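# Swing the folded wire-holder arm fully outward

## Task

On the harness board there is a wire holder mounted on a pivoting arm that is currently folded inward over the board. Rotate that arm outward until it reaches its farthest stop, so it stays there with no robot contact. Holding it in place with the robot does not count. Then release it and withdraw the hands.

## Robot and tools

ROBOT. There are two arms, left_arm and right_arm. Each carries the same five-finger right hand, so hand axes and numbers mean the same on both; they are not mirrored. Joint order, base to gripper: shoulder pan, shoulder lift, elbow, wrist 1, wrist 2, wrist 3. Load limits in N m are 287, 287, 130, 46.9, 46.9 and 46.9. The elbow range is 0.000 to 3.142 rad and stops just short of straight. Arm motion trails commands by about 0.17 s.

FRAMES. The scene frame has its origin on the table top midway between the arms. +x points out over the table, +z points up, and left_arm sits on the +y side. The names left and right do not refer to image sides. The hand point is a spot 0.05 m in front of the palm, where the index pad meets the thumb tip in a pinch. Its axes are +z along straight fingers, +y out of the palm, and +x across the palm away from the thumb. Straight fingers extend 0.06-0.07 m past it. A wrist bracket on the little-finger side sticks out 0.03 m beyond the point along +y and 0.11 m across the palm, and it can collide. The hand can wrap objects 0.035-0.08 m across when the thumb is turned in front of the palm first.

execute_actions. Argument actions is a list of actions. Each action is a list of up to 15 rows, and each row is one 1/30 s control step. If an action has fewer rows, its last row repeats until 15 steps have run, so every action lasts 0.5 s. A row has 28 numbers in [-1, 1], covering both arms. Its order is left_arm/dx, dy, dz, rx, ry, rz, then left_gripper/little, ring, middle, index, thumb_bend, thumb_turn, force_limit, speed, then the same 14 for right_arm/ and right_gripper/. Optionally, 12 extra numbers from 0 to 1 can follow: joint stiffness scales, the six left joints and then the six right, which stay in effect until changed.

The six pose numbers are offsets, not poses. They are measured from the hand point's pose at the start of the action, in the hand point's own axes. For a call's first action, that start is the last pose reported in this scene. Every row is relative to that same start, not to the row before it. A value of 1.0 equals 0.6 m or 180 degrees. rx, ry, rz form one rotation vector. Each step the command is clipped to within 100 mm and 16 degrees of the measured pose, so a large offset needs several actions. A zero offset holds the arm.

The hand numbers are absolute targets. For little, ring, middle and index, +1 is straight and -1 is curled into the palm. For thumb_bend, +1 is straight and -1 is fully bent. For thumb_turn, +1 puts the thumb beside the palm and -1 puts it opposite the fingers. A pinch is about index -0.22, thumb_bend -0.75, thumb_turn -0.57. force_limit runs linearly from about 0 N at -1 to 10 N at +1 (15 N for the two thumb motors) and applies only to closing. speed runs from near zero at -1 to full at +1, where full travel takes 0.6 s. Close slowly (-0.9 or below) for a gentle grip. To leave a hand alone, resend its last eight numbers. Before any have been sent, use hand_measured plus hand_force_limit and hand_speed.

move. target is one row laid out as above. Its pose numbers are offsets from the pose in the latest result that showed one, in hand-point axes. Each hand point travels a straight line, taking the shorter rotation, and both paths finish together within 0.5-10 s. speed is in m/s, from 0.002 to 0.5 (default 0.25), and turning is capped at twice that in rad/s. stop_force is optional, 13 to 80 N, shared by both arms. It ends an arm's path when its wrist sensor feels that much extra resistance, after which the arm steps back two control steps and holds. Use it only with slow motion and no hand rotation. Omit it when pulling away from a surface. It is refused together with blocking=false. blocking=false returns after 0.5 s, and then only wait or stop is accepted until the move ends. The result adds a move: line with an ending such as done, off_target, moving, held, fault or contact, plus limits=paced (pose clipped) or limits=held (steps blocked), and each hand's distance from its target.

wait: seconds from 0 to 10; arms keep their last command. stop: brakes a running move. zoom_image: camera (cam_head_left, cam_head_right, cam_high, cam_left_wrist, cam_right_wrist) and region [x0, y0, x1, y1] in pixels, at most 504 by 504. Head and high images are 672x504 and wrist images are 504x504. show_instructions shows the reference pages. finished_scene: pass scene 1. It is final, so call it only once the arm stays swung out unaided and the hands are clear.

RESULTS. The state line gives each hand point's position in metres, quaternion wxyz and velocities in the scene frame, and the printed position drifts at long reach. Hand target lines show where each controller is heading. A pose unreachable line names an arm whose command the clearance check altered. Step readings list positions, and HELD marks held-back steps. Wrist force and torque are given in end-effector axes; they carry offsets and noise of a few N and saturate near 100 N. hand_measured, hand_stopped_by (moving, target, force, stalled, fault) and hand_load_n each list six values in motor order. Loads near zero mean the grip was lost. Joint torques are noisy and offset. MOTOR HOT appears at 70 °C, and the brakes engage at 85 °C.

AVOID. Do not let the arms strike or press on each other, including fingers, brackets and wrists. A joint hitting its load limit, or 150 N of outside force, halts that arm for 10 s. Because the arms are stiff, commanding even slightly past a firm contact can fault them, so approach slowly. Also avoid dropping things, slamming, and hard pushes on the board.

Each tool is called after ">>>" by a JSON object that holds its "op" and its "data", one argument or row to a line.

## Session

>>> {"op": "execute_actions", "data": {
  "actions": []
}}

>>> {"op": "show_instructions", "data": {

}}

Scene clock: 0.00 s.
left_arm: end_effector_position=(-0.1647, +0.9660, +0.5701) hand_measured=(+1.000, +1.000, +1.000, +1.000, +1.000, +1.000) hand_load_n=(+0.0, +0.0, +0.0, +0.0, +0.0, +0.0) hand_stopped_by=(target, target, target, target, target, target) hand_force_limit=0.00 hand_speed=-0.80 end_effector_quat_wxyz=(+0.026, +0.839, -0.543, -0.040) end_effector_velocity=(-0.000, -0.000, -0.000) end_effector_angular_velocity=(-0.001, +0.000, +0.000) | right_arm: end_effector_position=(+0.1362, -1.1628, +0.5020) hand_measured=(+1.000, +1.000, +1.000, +1.000, +1.000, +1.000) hand_load_n=(+0.0, +0.0, +0.0, +0.0, +0.0, +0.0) hand_stopped_by=(target, target, target, target, target, target) hand_force_limit=0.00 hand_speed=-0.80 end_effector_quat_wxyz=(-0.068, +0.602, +0.793, +0.063) end_effector_velocity=(+0.000, +0.000, -0.000) end_effector_angular_velocity=(+0.001, +0.000, +0.000)
Joint positions: left_arm=[ 1.38  -1.532  1.469  1.636  1.475 -2.   ] | right_arm=[-1.694 -1.454  1.527  1.68   1.609 -1.868]
Joint velocities: left_arm=[ 0.001  0.     0.001  0.    -0.     0.   ] | right_arm=[ 0.     0.     0.001 -0.     0.     0.   ]
Joint torques (N m, as the arm reports them, + toward a larger angle): no reading
Motor temperatures (°C, as the motors report them): left_arm=[26 24 24 33 33 36] | right_arm=[29 24 25 33 31 36]
Wrist force (N, on the end effector, along its own x y z axes, offset not removed): no reading
Wrist torque (N m, same axes, about the end effector's origin, offset not removed): no reading
Hand target (left_arm): -0.165, +0.966, +0.570; +0.026, +0.839, -0.543, -0.040
Hand target (right_arm): +0.136, -1.163, +0.502; -0.068, +0.602, +0.793, +0.063
Joint stiffness scale: left_arm=[1. 1. 1. 1. 1. 1.] | right_arm=[1. 1. 1. 1. 1. 1.]

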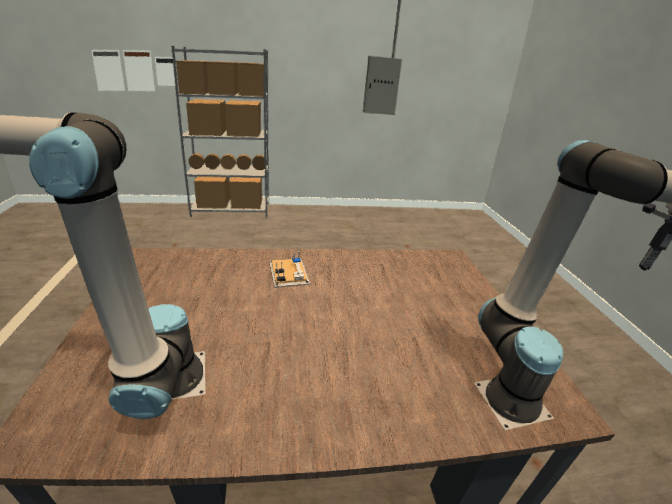

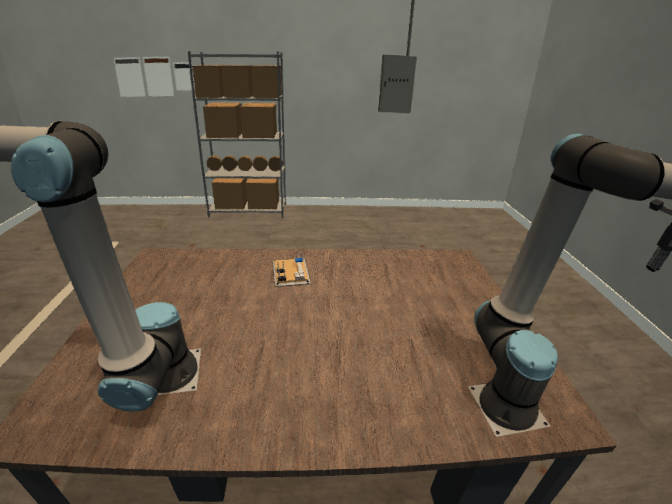

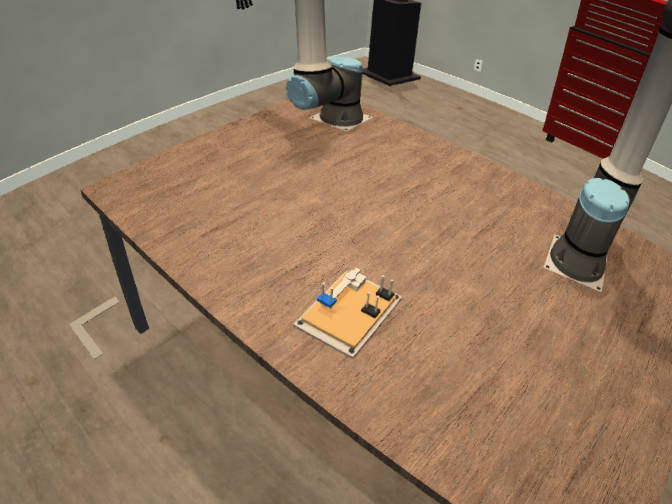

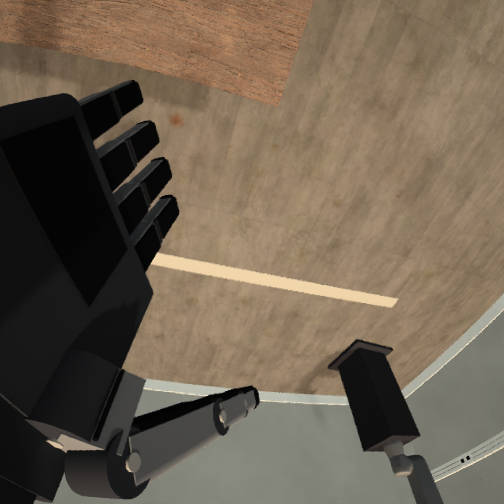

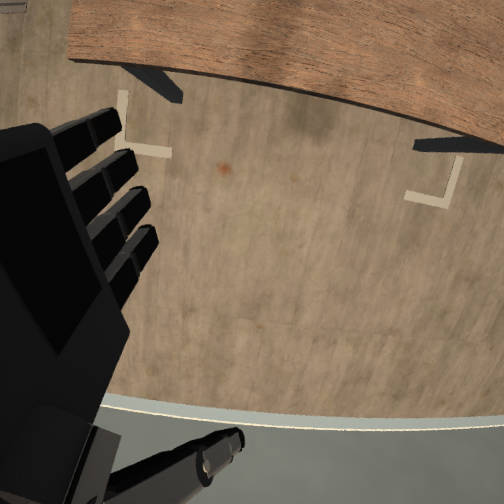

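Reference images for this scene: FIVE-FINGER HAND page 1.

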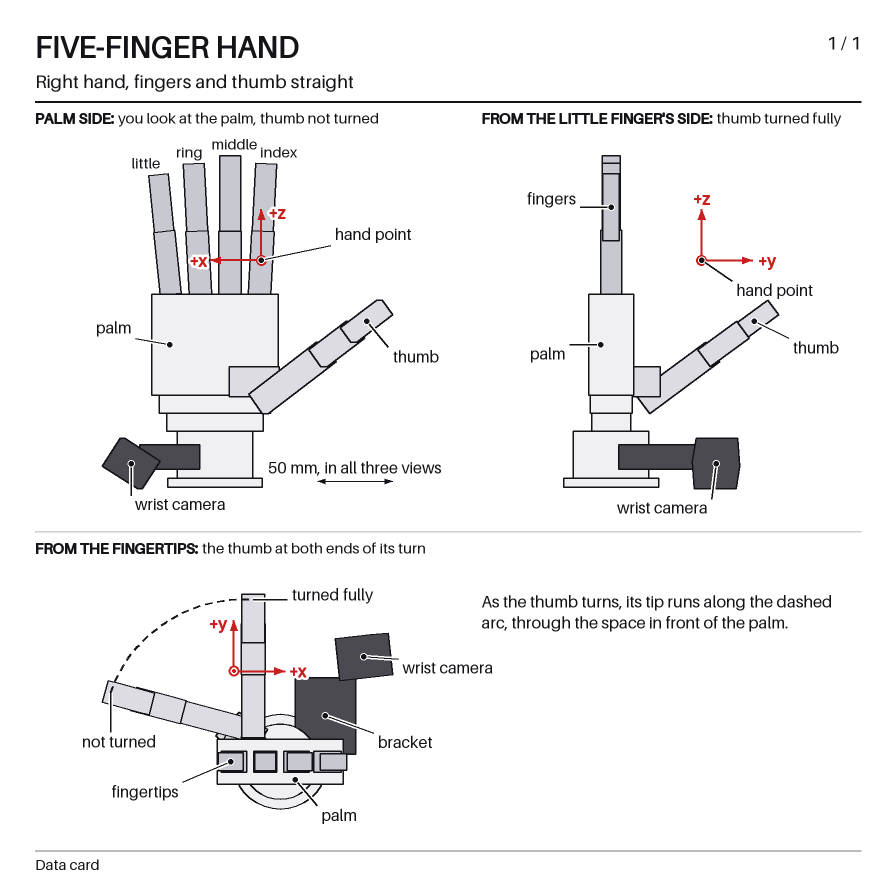

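>>> {"op": "move", "data": {
  "target": [0.6,-0.73,0.15,0,0,0,-1,-1,-1,1,-1,1,0,0,0,0,0,0,0,0,1,1,1,1,1,1,0,0],
  "speed": 0.4
}}

>>> {"op": "move", "data": {
  "target": [1,-0.05,0.25,0,0,0,-1,-1,-1,1,-1,1,0,0,0,0,0,0,0,0,1,1,1,1,1,1,0,0],
  "speed": 0.4
}}

Scene clock: 3.83 s.
left_arm: end_effector_position=(+0.3692, +0.8165, +0.4273) hand_measured=(-1.000, -1.000, -1.000, +1.000, -1.000, +1.000) hand_load_n=(+0.0, +0.0, +0.0, +0.0, +0.0, +0.0) hand_stopped_by=(target, target, target, target, target, target) hand_force_limit=0.00 hand_speed=0.00 end_effector_quat_wxyz=(+0.028, +0.838, -0.543, -0.042) end_effector_velocity=(+0.000, +0.000, -0.000) end_effector_angular_velocity=(+0.003, -0.001, +0.009) | right_arm: end_effector_position=(+0.1362, -1.1628, +0.5020) hand_measured=(+1.000, +1.000, +1.000, +1.000, +1.000, +1.000) hand_load_n=(+0.0, +0.0, +0.0, +0.0, +0.0, +0.0) hand_stopped_by=(target, target, target, target, target, target) hand_force_limit=0.00 hand_speed=0.00 end_effector_quat_wxyz=(-0.068, +0.602, +0.793, +0.063) end_effector_velocity=(-0.000, -0.001, -0.000) end_effector_angular_velocity=(-0.003, +0.001, +0.000)
Joint positions: left_arm=[ 0.181 -1.543  1.751  1.458  1.536 -3.199] | right_arm=[-1.694 -1.454  1.527  1.68   1.609 -1.868]
Joint velocities: left_arm=[ 0.    -0.    -0.    -0.002 -0.002 -0.009] | right_arm=[-0.    -0.    -0.001 -0.002  0.001 -0.   ]
Joint torques (N m, as the arm reports them, + toward a larger angle): left_arm=[ -1.19 -41.42 -42.79   2.56   0.69  -1.09] | right_arm=[ -0.5  -44.05 -35.13   4.35   0.47  -0.16]
Motor temperatures (°C, as the motors report them): left_arm=[26 24 24 33 33 36] | right_arm=[29 24 25 33 31 36]
Wrist force (N, on the end effector, along its own x y z axes, offset not removed): left_arm=[3.2 2.4 -0.9] | right_arm=[5.0 2.6 -0.3]
Wrist torque (N m, same axes, about the end effector's origin, offset not removed): left_arm=[0.44 -0.42 0.40] | right_arm=[0.42 -0.76 0.34]
Hand target (left_arm): +0.371, +0.817, +0.428; +0.026, +0.839, -0.543, -0.042
Hand target (right_arm): +0.136, -1.163, +0.502; -0.068, +0.602, +0.793, +0.063
Off the commanded pose (left_arm): 0.002 m, 0 deg.
Off the commanded pose (right_arm): 0.000 m, 0 deg.
Joint stiffness scale: left_arm=[1. 1. 1. 1. 1. 1.] | right_arm=[1. 1. 1. 1. 1. 1.]
move: done; limits=paced

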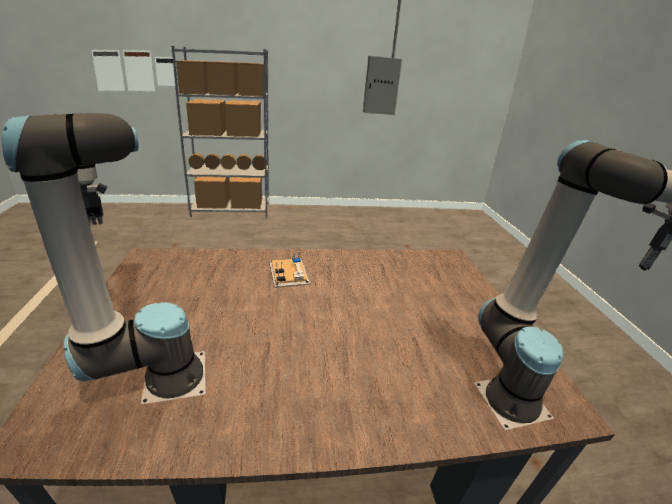

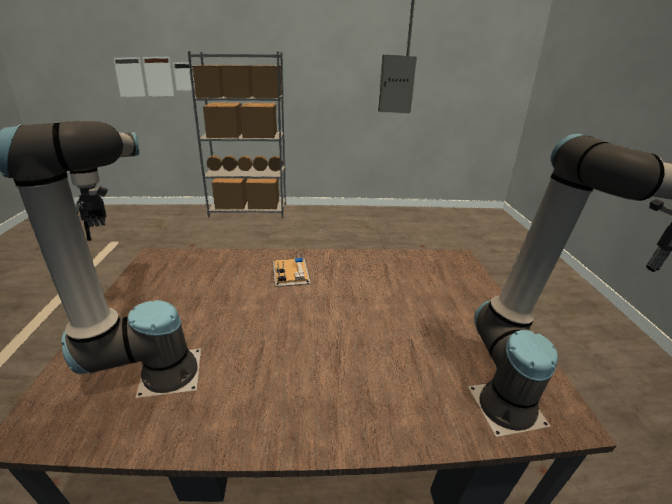

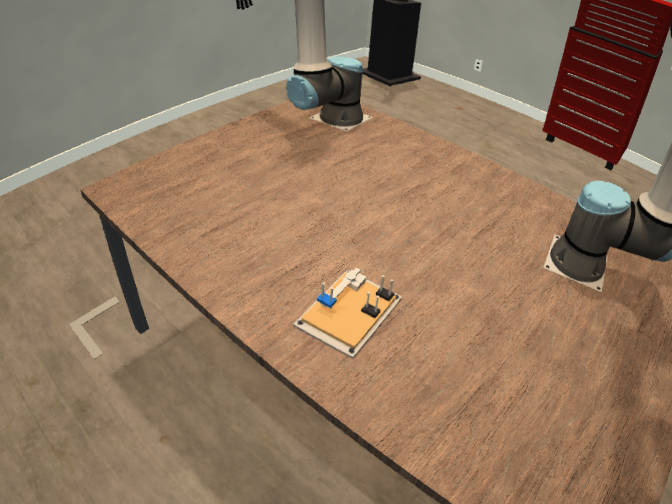

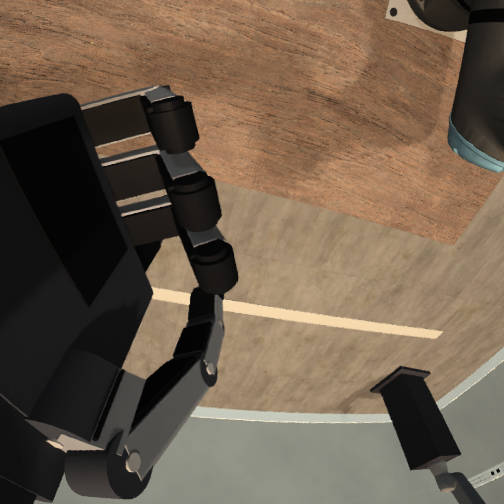

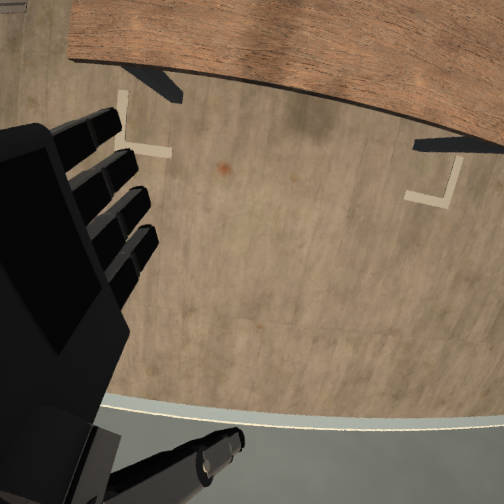

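Scene clock: 6.20 s.
left_arm: end_effector_position=(+0.6235, +0.2818, +0.2501) hand_measured=(-1.000, -1.000, -1.000, +1.000, -1.000, +1.000) hand_load_n=(+0.0, +0.0, +0.0, +0.0, +0.0, +0.0) hand_stopped_by=(target, target, target, target, target, target) hand_force_limit=0.00 hand_speed=0.00 end_effector_quat_wxyz=(+0.027, +0.837, -0.544, -0.044) end_effector_velocity=(-0.000, +0.000, -0.000) end_effector_angular_velocity=(+0.002, +0.001, +0.003) | right_arm: end_effector_position=(+0.1362, -1.1628, +0.5020) hand_measured=(+1.000, +1.000, +1.000, +1.000, +1.000, +1.000) hand_load_n=(+0.0, +0.0, +0.0, +0.0, +0.0, +0.0) hand_stopped_by=(target, target, target, target, target, target) hand_force_limit=0.00 hand_speed=0.00 end_effector_quat_wxyz=(-0.068, +0.602, +0.793, +0.063) end_effector_velocity=(-0.000, +0.000, -0.000) end_effector_angular_velocity=(+0.001, +0.001, +0.002)
Joint positions: left_arm=[-0.781 -1.177  1.626  1.209  1.626 -4.154] | right_arm=[-1.694 -1.454  1.527  1.68   1.609 -1.868]
Joint velocities: left_arm=[-0.     0.001  0.     0.001 -0.    -0.003] | right_arm=[-0.     0.     0.001  0.     0.001 -0.002]
Joint torques (N m, as the arm reports them, + toward a larger angle): left_arm=[  0.23 -72.15 -38.88   4.59   0.49  -1.19] | right_arm=[ -0.64 -44.86 -34.44   4.42   0.31  -0.08]
Motor temperatures (°C, as the motors report them): left_arm=[26 24 24 33 33 36] | right_arm=[29 24 25 33 31 36]
Wrist force (N, on the end effector, along its own x y z axes, offset not removed): left_arm=[1.5 0.4 0.0] | right_arm=[2.4 0.2 -1.0]
Wrist torque (N m, same axes, about the end effector's origin, offset not removed): left_arm=[0.10 0.01 0.26] | right_arm=[0.13 -0.30 0.15]
Hand target (left_arm): +0.625, +0.281, +0.251; +0.027, +0.838, -0.543, -0.043
Hand target (right_arm): +0.136, -1.163, +0.502; -0.068, +0.602, +0.793, +0.063
Off the commanded pose (left_arm): 0.002 m, 0 deg.
Off the commanded pose (right_arm): 0.000 m, 0 deg.
Joint stiffness scale: left_arm=[1. 1. 1. 1. 1. 1.] | right_arm=[1. 1. 1. 1. 1. 1.]
move: done; limits=paced

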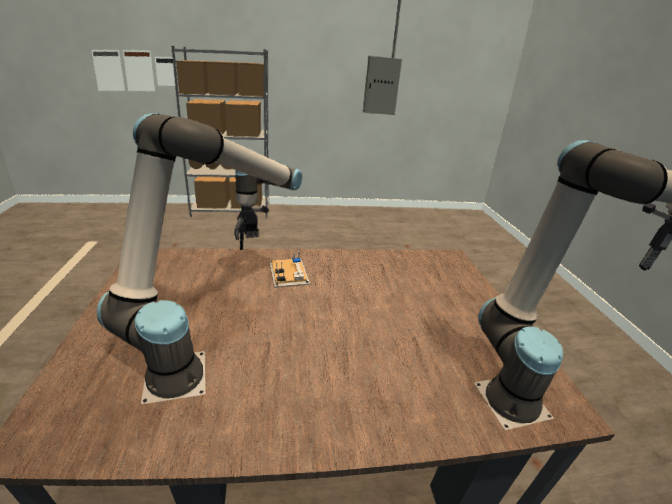

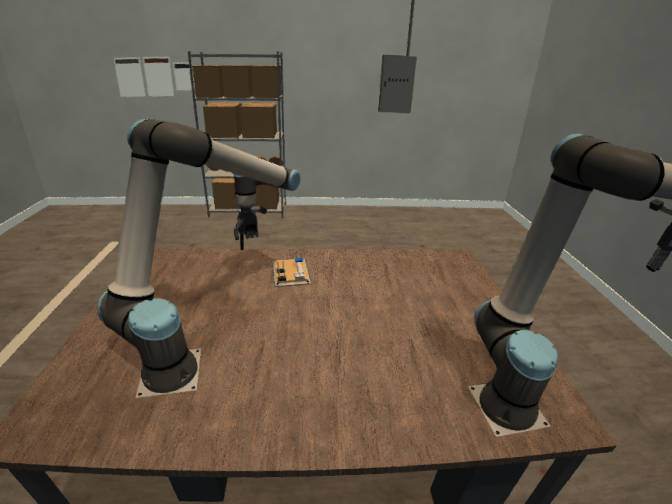

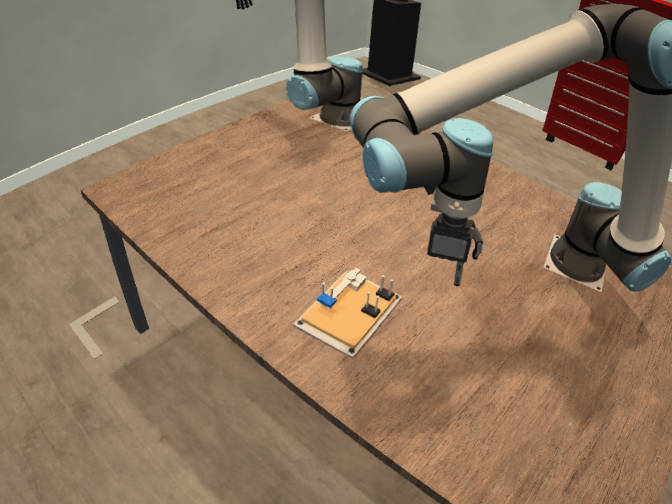

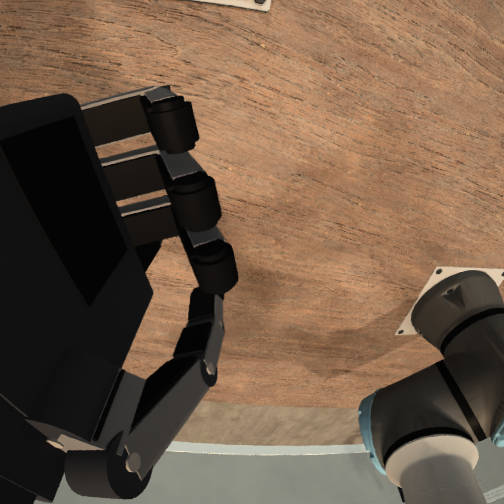

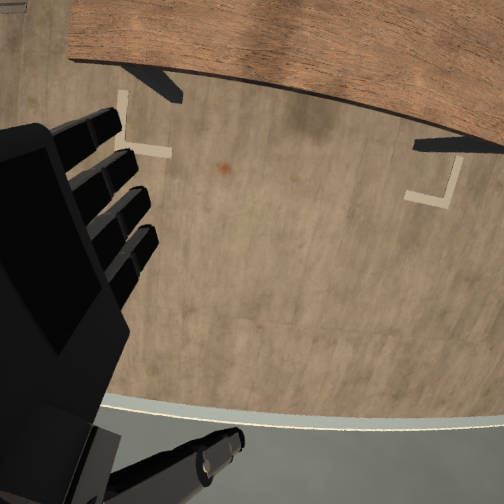

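>>> {"op": "move", "data": {
  "target": [0.37,-0.045,0.1,0,0,0,-1,-1,-1,1,-1,1,0,0,0,0,0,0,0,0,1,1,1,1,1,1,0,0]
}}

>>> {"op": "zoom_image", "data": {
  "camera": "cam_high",
  "region": [270,200,490,380]
}}

>>> {"op": "zoom_image", "data": {
  "camera": "cam_head_left",
  "region": [230,210,350,300]
}}

Scene clock: 8.40 s.
left_arm: end_effector_position=(+0.7302, +0.0902, +0.1770) hand_measured=(-1.000, -1.000, -1.000, +1.000, -1.000, +1.000) hand_load_n=(+0.0, +0.0, +0.0, +0.0, +0.0, +0.0) hand_stopped_by=(target, target, target, target, target, target) hand_force_limit=0.00 hand_speed=0.00 end_effector_quat_wxyz=(+0.026, +0.837, -0.545, -0.045) end_effector_velocity=(-0.000, +0.000, +0.000) end_effector_angular_velocity=(+0.002, +0.001, -0.000) | right_arm: end_effector_position=(+0.1362, -1.1628, +0.5020) hand_measured=(+1.000, +1.000, +1.000, +1.000, +1.000, +1.000) hand_load_n=(+0.0, +0.0, +0.0, +0.0, +0.0, +0.0) hand_stopped_by=(target, target, target, target, target, target) hand_force_limit=0.00 hand_speed=0.00 end_effector_quat_wxyz=(-0.068, +0.602, +0.793, +0.063) end_effector_velocity=(+0.000, -0.000, +0.000) end_effector_angular_velocity=(-0.000, +0.000, -0.000)
Joint positions: left_arm=[-0.902 -0.854  1.242  1.265  1.634 -4.272] | right_arm=[-1.694 -1.454  1.527  1.68   1.609 -1.868]
Joint velocities: left_arm=[ 0.     0.    -0.     0.002 -0.     0.   ] | right_arm=[ 0.     0.    -0.    -0.     0.     0.001]
Joint torques (N m, as the arm reports them, + toward a larger angle): left_arm=[  0.11 -99.   -39.02   5.17   0.74  -1.1 ] | right_arm=[ -1.15 -44.78 -34.84   4.53   0.24  -0.03]
Motor temperatures (°C, as the motors report them): left_arm=[26 24 24 33 33 36] | right_arm=[29 24 25 33 31 36]
Wrist force (N, on the end effector, along its own x y z axes, offset not removed): left_arm=[1.7 -0.4 2.3] | right_arm=[1.3 2.4 -2.5]
Wrist torque (N m, same axes, about the end effector's origin, offset not removed): left_arm=[-0.27 -0.23 0.28] | right_arm=[0.50 -0.13 0.18]
Hand target (left_arm): +0.732, +0.090, +0.178; +0.027, +0.837, -0.544, -0.044
Hand target (right_arm): +0.136, -1.163, +0.502; -0.068, +0.602, +0.793, +0.063
Off the commanded pose (left_arm): 0.002 m, 0 deg.
Off the commanded pose (right_arm): 0.000 m, 0 deg.
Joint stiffness scale: left_arm=[1. 1. 1. 1. 1. 1.] | right_arm=[1. 1. 1. 1. 1. 1.]
move: done

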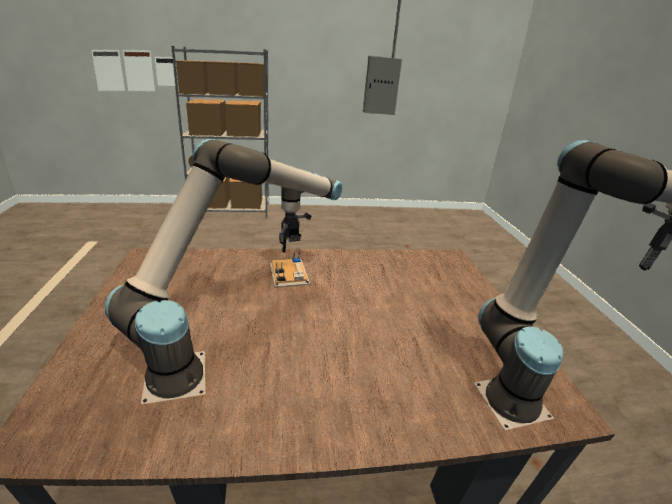

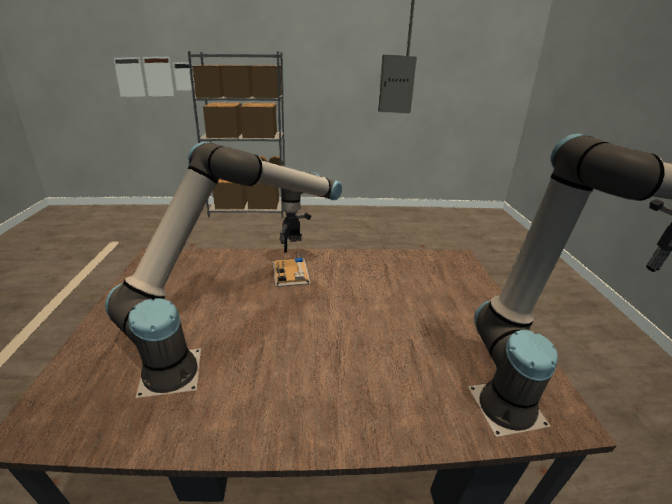

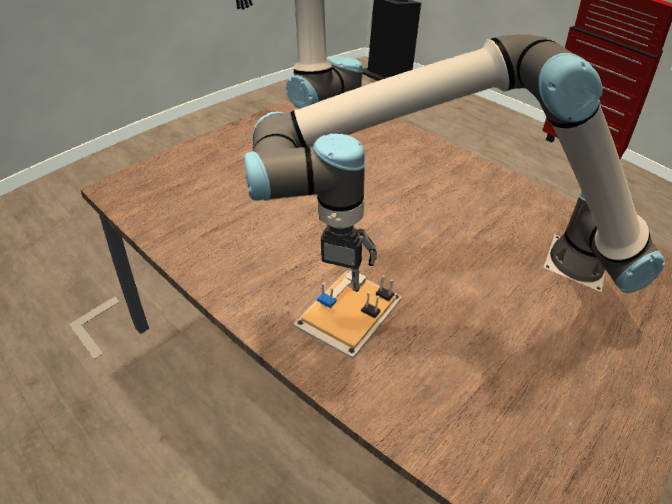

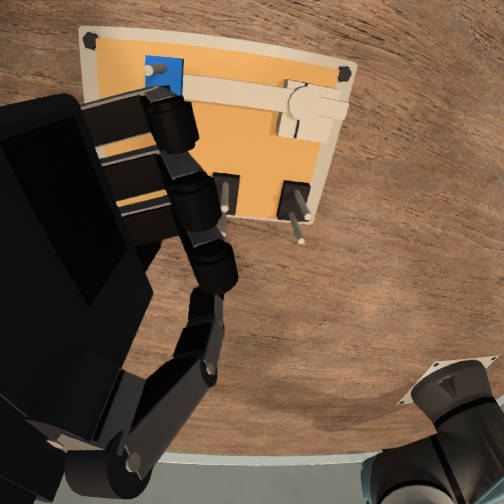

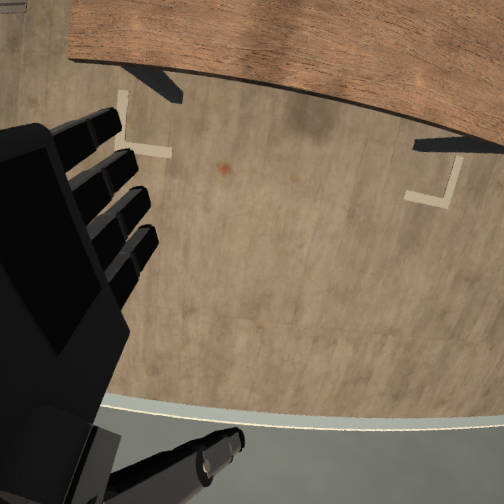

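Region (270, 200, 490, 380) of cam_high's 672x504 image, scaled by 2.291, with more detail than that image has; it fills the top 412 rows of this view, and the rest is white.

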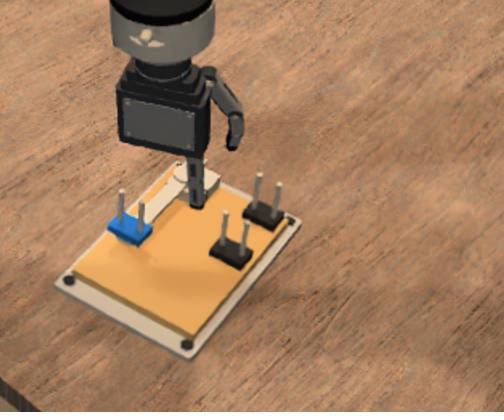

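Region (230, 210, 350, 300) of cam_head_left's 672x504 image, scaled by 4.200, with more detail than that image has; it fills the top 378 rows of this view, and the rest is white.

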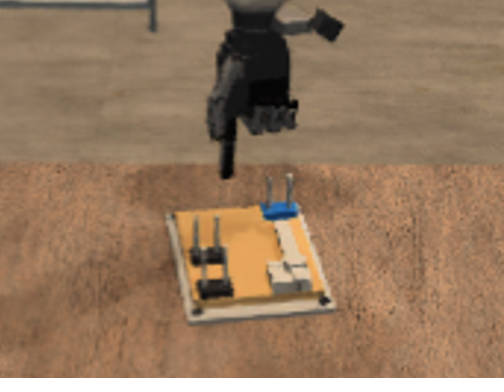

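>>> {"op": "move", "data": {
  "target": [0.11,-0.03,0.01,0,0,0,-1,-1,-1,1,-1,1,0,0,0,0,0,0,0,0,1,1,1,1,1,1,0,0],
  "speed": 0.15
}}

>>> {"op": "move", "data": {
  "target": [0.015,0,0.135,0,0,0,-1,-1,-1,1,-1,1,0,0,0,0,0,0,0,0,1,1,1,1,1,1,0,0],
  "speed": 0.05,
  "stop_force": 15
}}

>>> {"op": "zoom_image", "data": {
  "camera": "cam_high",
  "region": [270,200,490,380]
}}

>>> {"op": "zoom_image", "data": {
  "camera": "cam_head_left",
  "region": [230,210,350,300]
}}

Scene clock: 10.17 s.
left_arm: end_effector_position=(+0.7716, +0.0380, +0.1653) hand_measured=(-1.000, -1.000, -1.000, +1.000, -1.000, +1.000) hand_load_n=(+0.0, +0.0, +0.0, +0.0, +0.0, +0.0) hand_stopped_by=(target, target, target, target, target, target) hand_force_limit=0.00 hand_speed=0.00 end_effector_quat_wxyz=(+0.025, +0.836, -0.546, -0.046) end_effector_velocity=(-0.001, -0.000, +0.000) end_effector_angular_velocity=(+0.002, +0.003, -0.001) | right_arm: end_effector_position=(+0.1362, -1.1628, +0.5020) hand_measured=(+1.000, +1.000, +1.000, +1.000, +1.000, +1.000) hand_load_n=(+0.0, +0.0, +0.0, +0.0, +0.0, +0.0) hand_stopped_by=(target, target, target, target, target, target) hand_force_limit=0.00 hand_speed=0.00 end_effector_quat_wxyz=(-0.068, +0.602, +0.793, +0.063) end_effector_velocity=(+0.000, -0.000, -0.000) end_effector_angular_velocity=(-0.002, +0.000, +0.002)
Joint positions: left_arm=[-0.916 -0.739  1.059  1.335  1.634 -4.285] | right_arm=[-1.694 -1.454  1.527  1.68   1.609 -1.868]
Joint velocities: left_arm=[-0.001  0.     0.     0.003  0.001  0.   ] | right_arm=[ 0.    -0.    -0.    -0.001  0.001 -0.001]
Joint torques (N m, as the arm reports them, + toward a larger angle): left_arm=[  -0.63 -104.94  -41.02    4.54    0.48   -1.39] | right_arm=[ -1.42 -44.14 -34.75   4.62   0.17  -0.27]
Motor temperatures (°C, as the motors report them): left_arm=[26 24 24 33 33 36] | right_arm=[29 24 25 33 31 36]
Wrist force (N, on the end effector, along its own x y z axes, offset not removed): left_arm=[-0.7 -0.9 -1.0] | right_arm=[3.7 1.3 0.0]
Wrist torque (N m, same axes, about the end effector's origin, offset not removed): left_arm=[-0.07 0.29 0.23] | right_arm=[0.23 -0.62 0.21]
Hand target (left_arm): +0.772, +0.037, +0.166; +0.026, +0.837, -0.545, -0.045
Hand target (right_arm): +0.136, -1.163, +0.502; -0.068, +0.602, +0.793, +0.063
Off the commanded pose (left_arm): 0.002 m, 0 deg.
Off the commanded pose (right_arm): 0.000 m, 0 deg.
Joint stiffness scale: left_arm=[1. 1. 1. 1. 1. 1.] | right_arm=[1. 1. 1. 1. 1. 1.]
move: done

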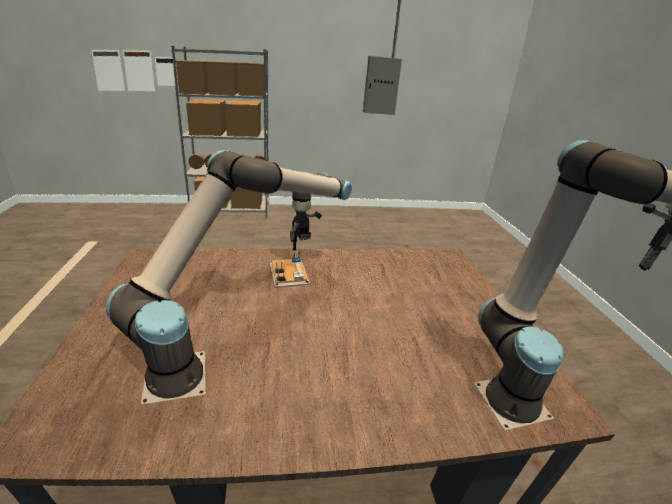

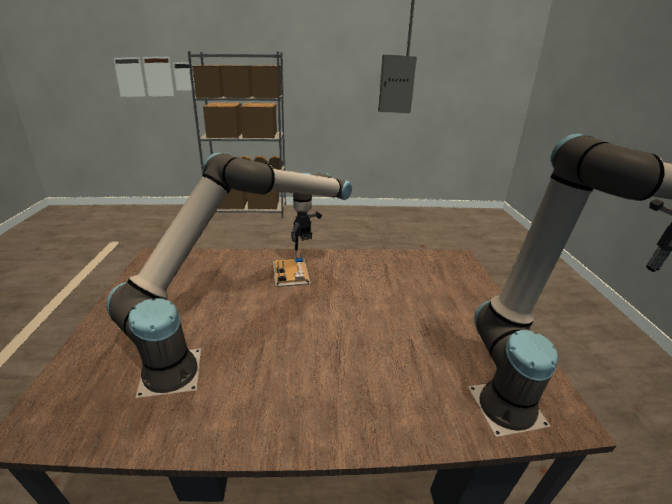

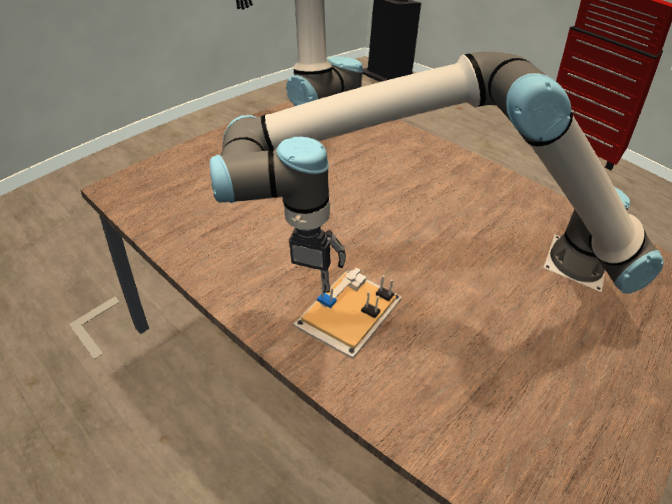

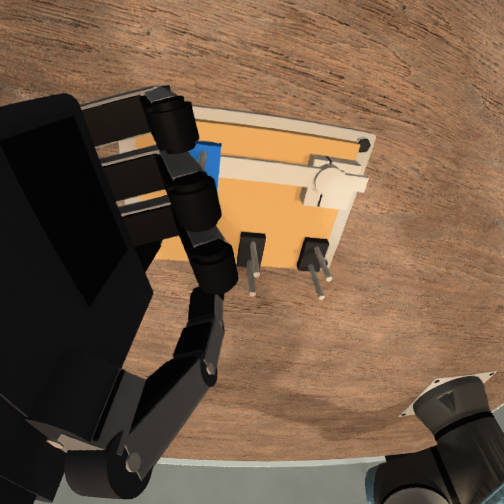

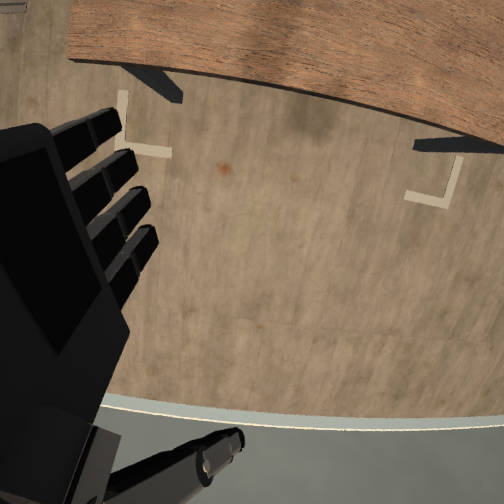

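Scene clock: 12.20 s.
left_arm: end_effector_position=(+0.7720, +0.0335, +0.0891) hand_measured=(-1.000, -1.000, -1.000, +1.000, -1.000, +1.000) hand_load_n=(+0.0, +0.0, +0.0, +0.5, +0.0, +0.0) hand_stopped_by=(target, target, target, target, target, target) hand_force_limit=0.00 hand_speed=0.00 end_effector_quat_wxyz=(+0.024, +0.837, -0.545, -0.042) end_effector_velocity=(+0.000, +0.000, -0.001) end_effector_angular_velocity=(+0.001, -0.000, +0.001) | right_arm: end_effector_position=(+0.1362, -1.1628, +0.5020) hand_measured=(+1.000, +1.000, +1.000, +1.000, +1.000, +1.000) hand_load_n=(+0.0, +0.0, +0.0, +0.0, +0.0, +0.0) hand_stopped_by=(target, target, target, target, target, target) hand_force_limit=0.00 hand_speed=0.00 end_effector_quat_wxyz=(-0.068, +0.602, +0.793, +0.063) end_effector_velocity=(-0.000, -0.000, +0.000) end_effector_angular_velocity=(+0.000, +0.000, -0.001)
Joint positions: left_arm=[-0.92  -0.689  1.105  1.231  1.632 -4.293] | right_arm=[-1.694 -1.454  1.527  1.68   1.609 -1.868]
Joint velocities: left_arm=[ 0.     0.001  0.    -0.001 -0.001 -0.001] | right_arm=[-0.     0.    -0.     0.     0.     0.001]
Joint torques (N m, as the arm reports them, + toward a larger angle): left_arm=[ -12.06 -102.83  -31.7     2.72    1.83   -1.52] | right_arm=[  0.45 -44.12 -34.6    4.35  -0.15  -0.17]
Motor temperatures (°C, as the motors report them): left_arm=[26 24 24 33 33 36] | right_arm=[29 24 25 33 31 36]
Wrist force (N, on the end effector, along its own x y z axes, offset not removed): left_arm=[-2.0 -8.7 -5.1] | right_arm=[1.4 -0.9 -1.9]
Wrist torque (N m, same axes, about the end effector's origin, offset not removed): left_arm=[0.25 0.10 0.00] | right_arm=[-0.06 -0.21 0.05]
Hand target (left_arm): +0.767, +0.030, +0.084; +0.025, +0.836, -0.546, -0.046
Hand target (right_arm): +0.136, -1.163, +0.502; -0.068, +0.602, +0.793, +0.063
Off the commanded pose (left_arm): 0.008 m, 0 deg.
Off the commanded pose (right_arm): 0.000 m, 0 deg.
Joint stiffness scale: left_arm=[1. 1. 1. 1. 1. 1.] | right_arm=[1. 1. 1. 1. 1. 1.]
move: off_target (left_arm)

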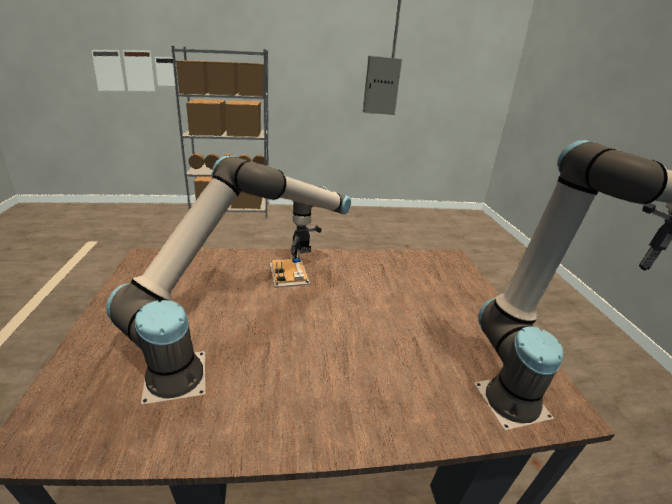

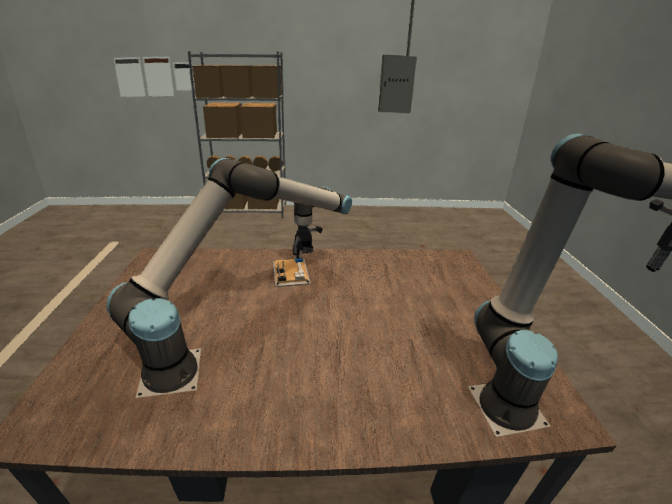

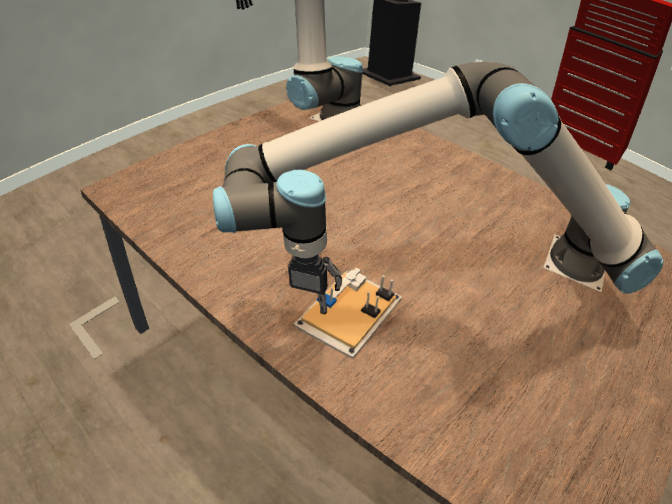

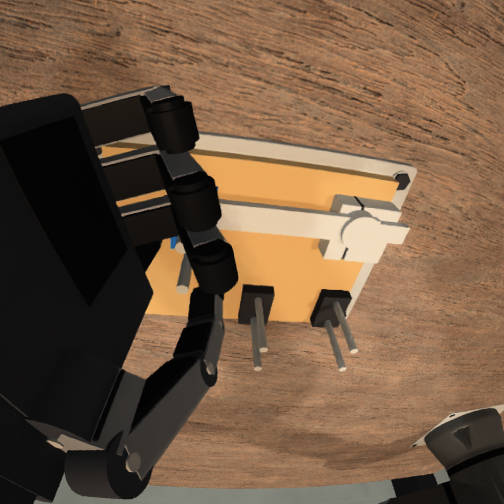

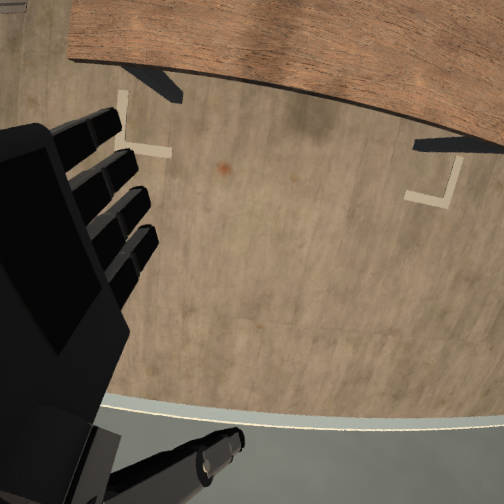

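Region (270, 200, 490, 380) of cam_high's 672x504 image, scaled by 2.291, with more detail than that image has; it fills the top 412 rows of this view, and the rest is white.

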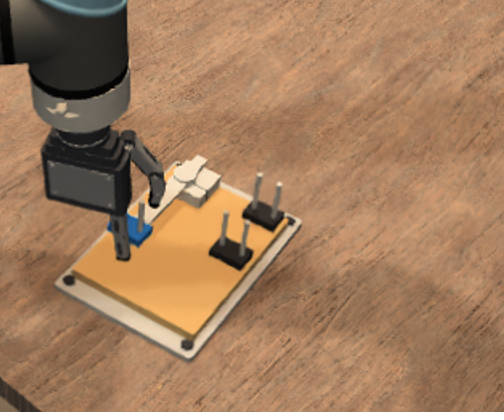

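Region (230, 210, 350, 300) of cam_head_left's 672x504 image, scaled by 4.200, with more detail than that image has; it fills the top 378 rows of this view, and the rest is white.

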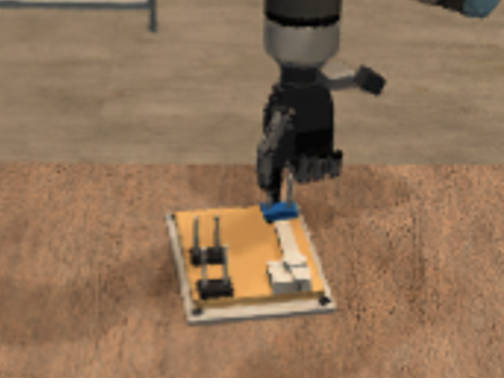

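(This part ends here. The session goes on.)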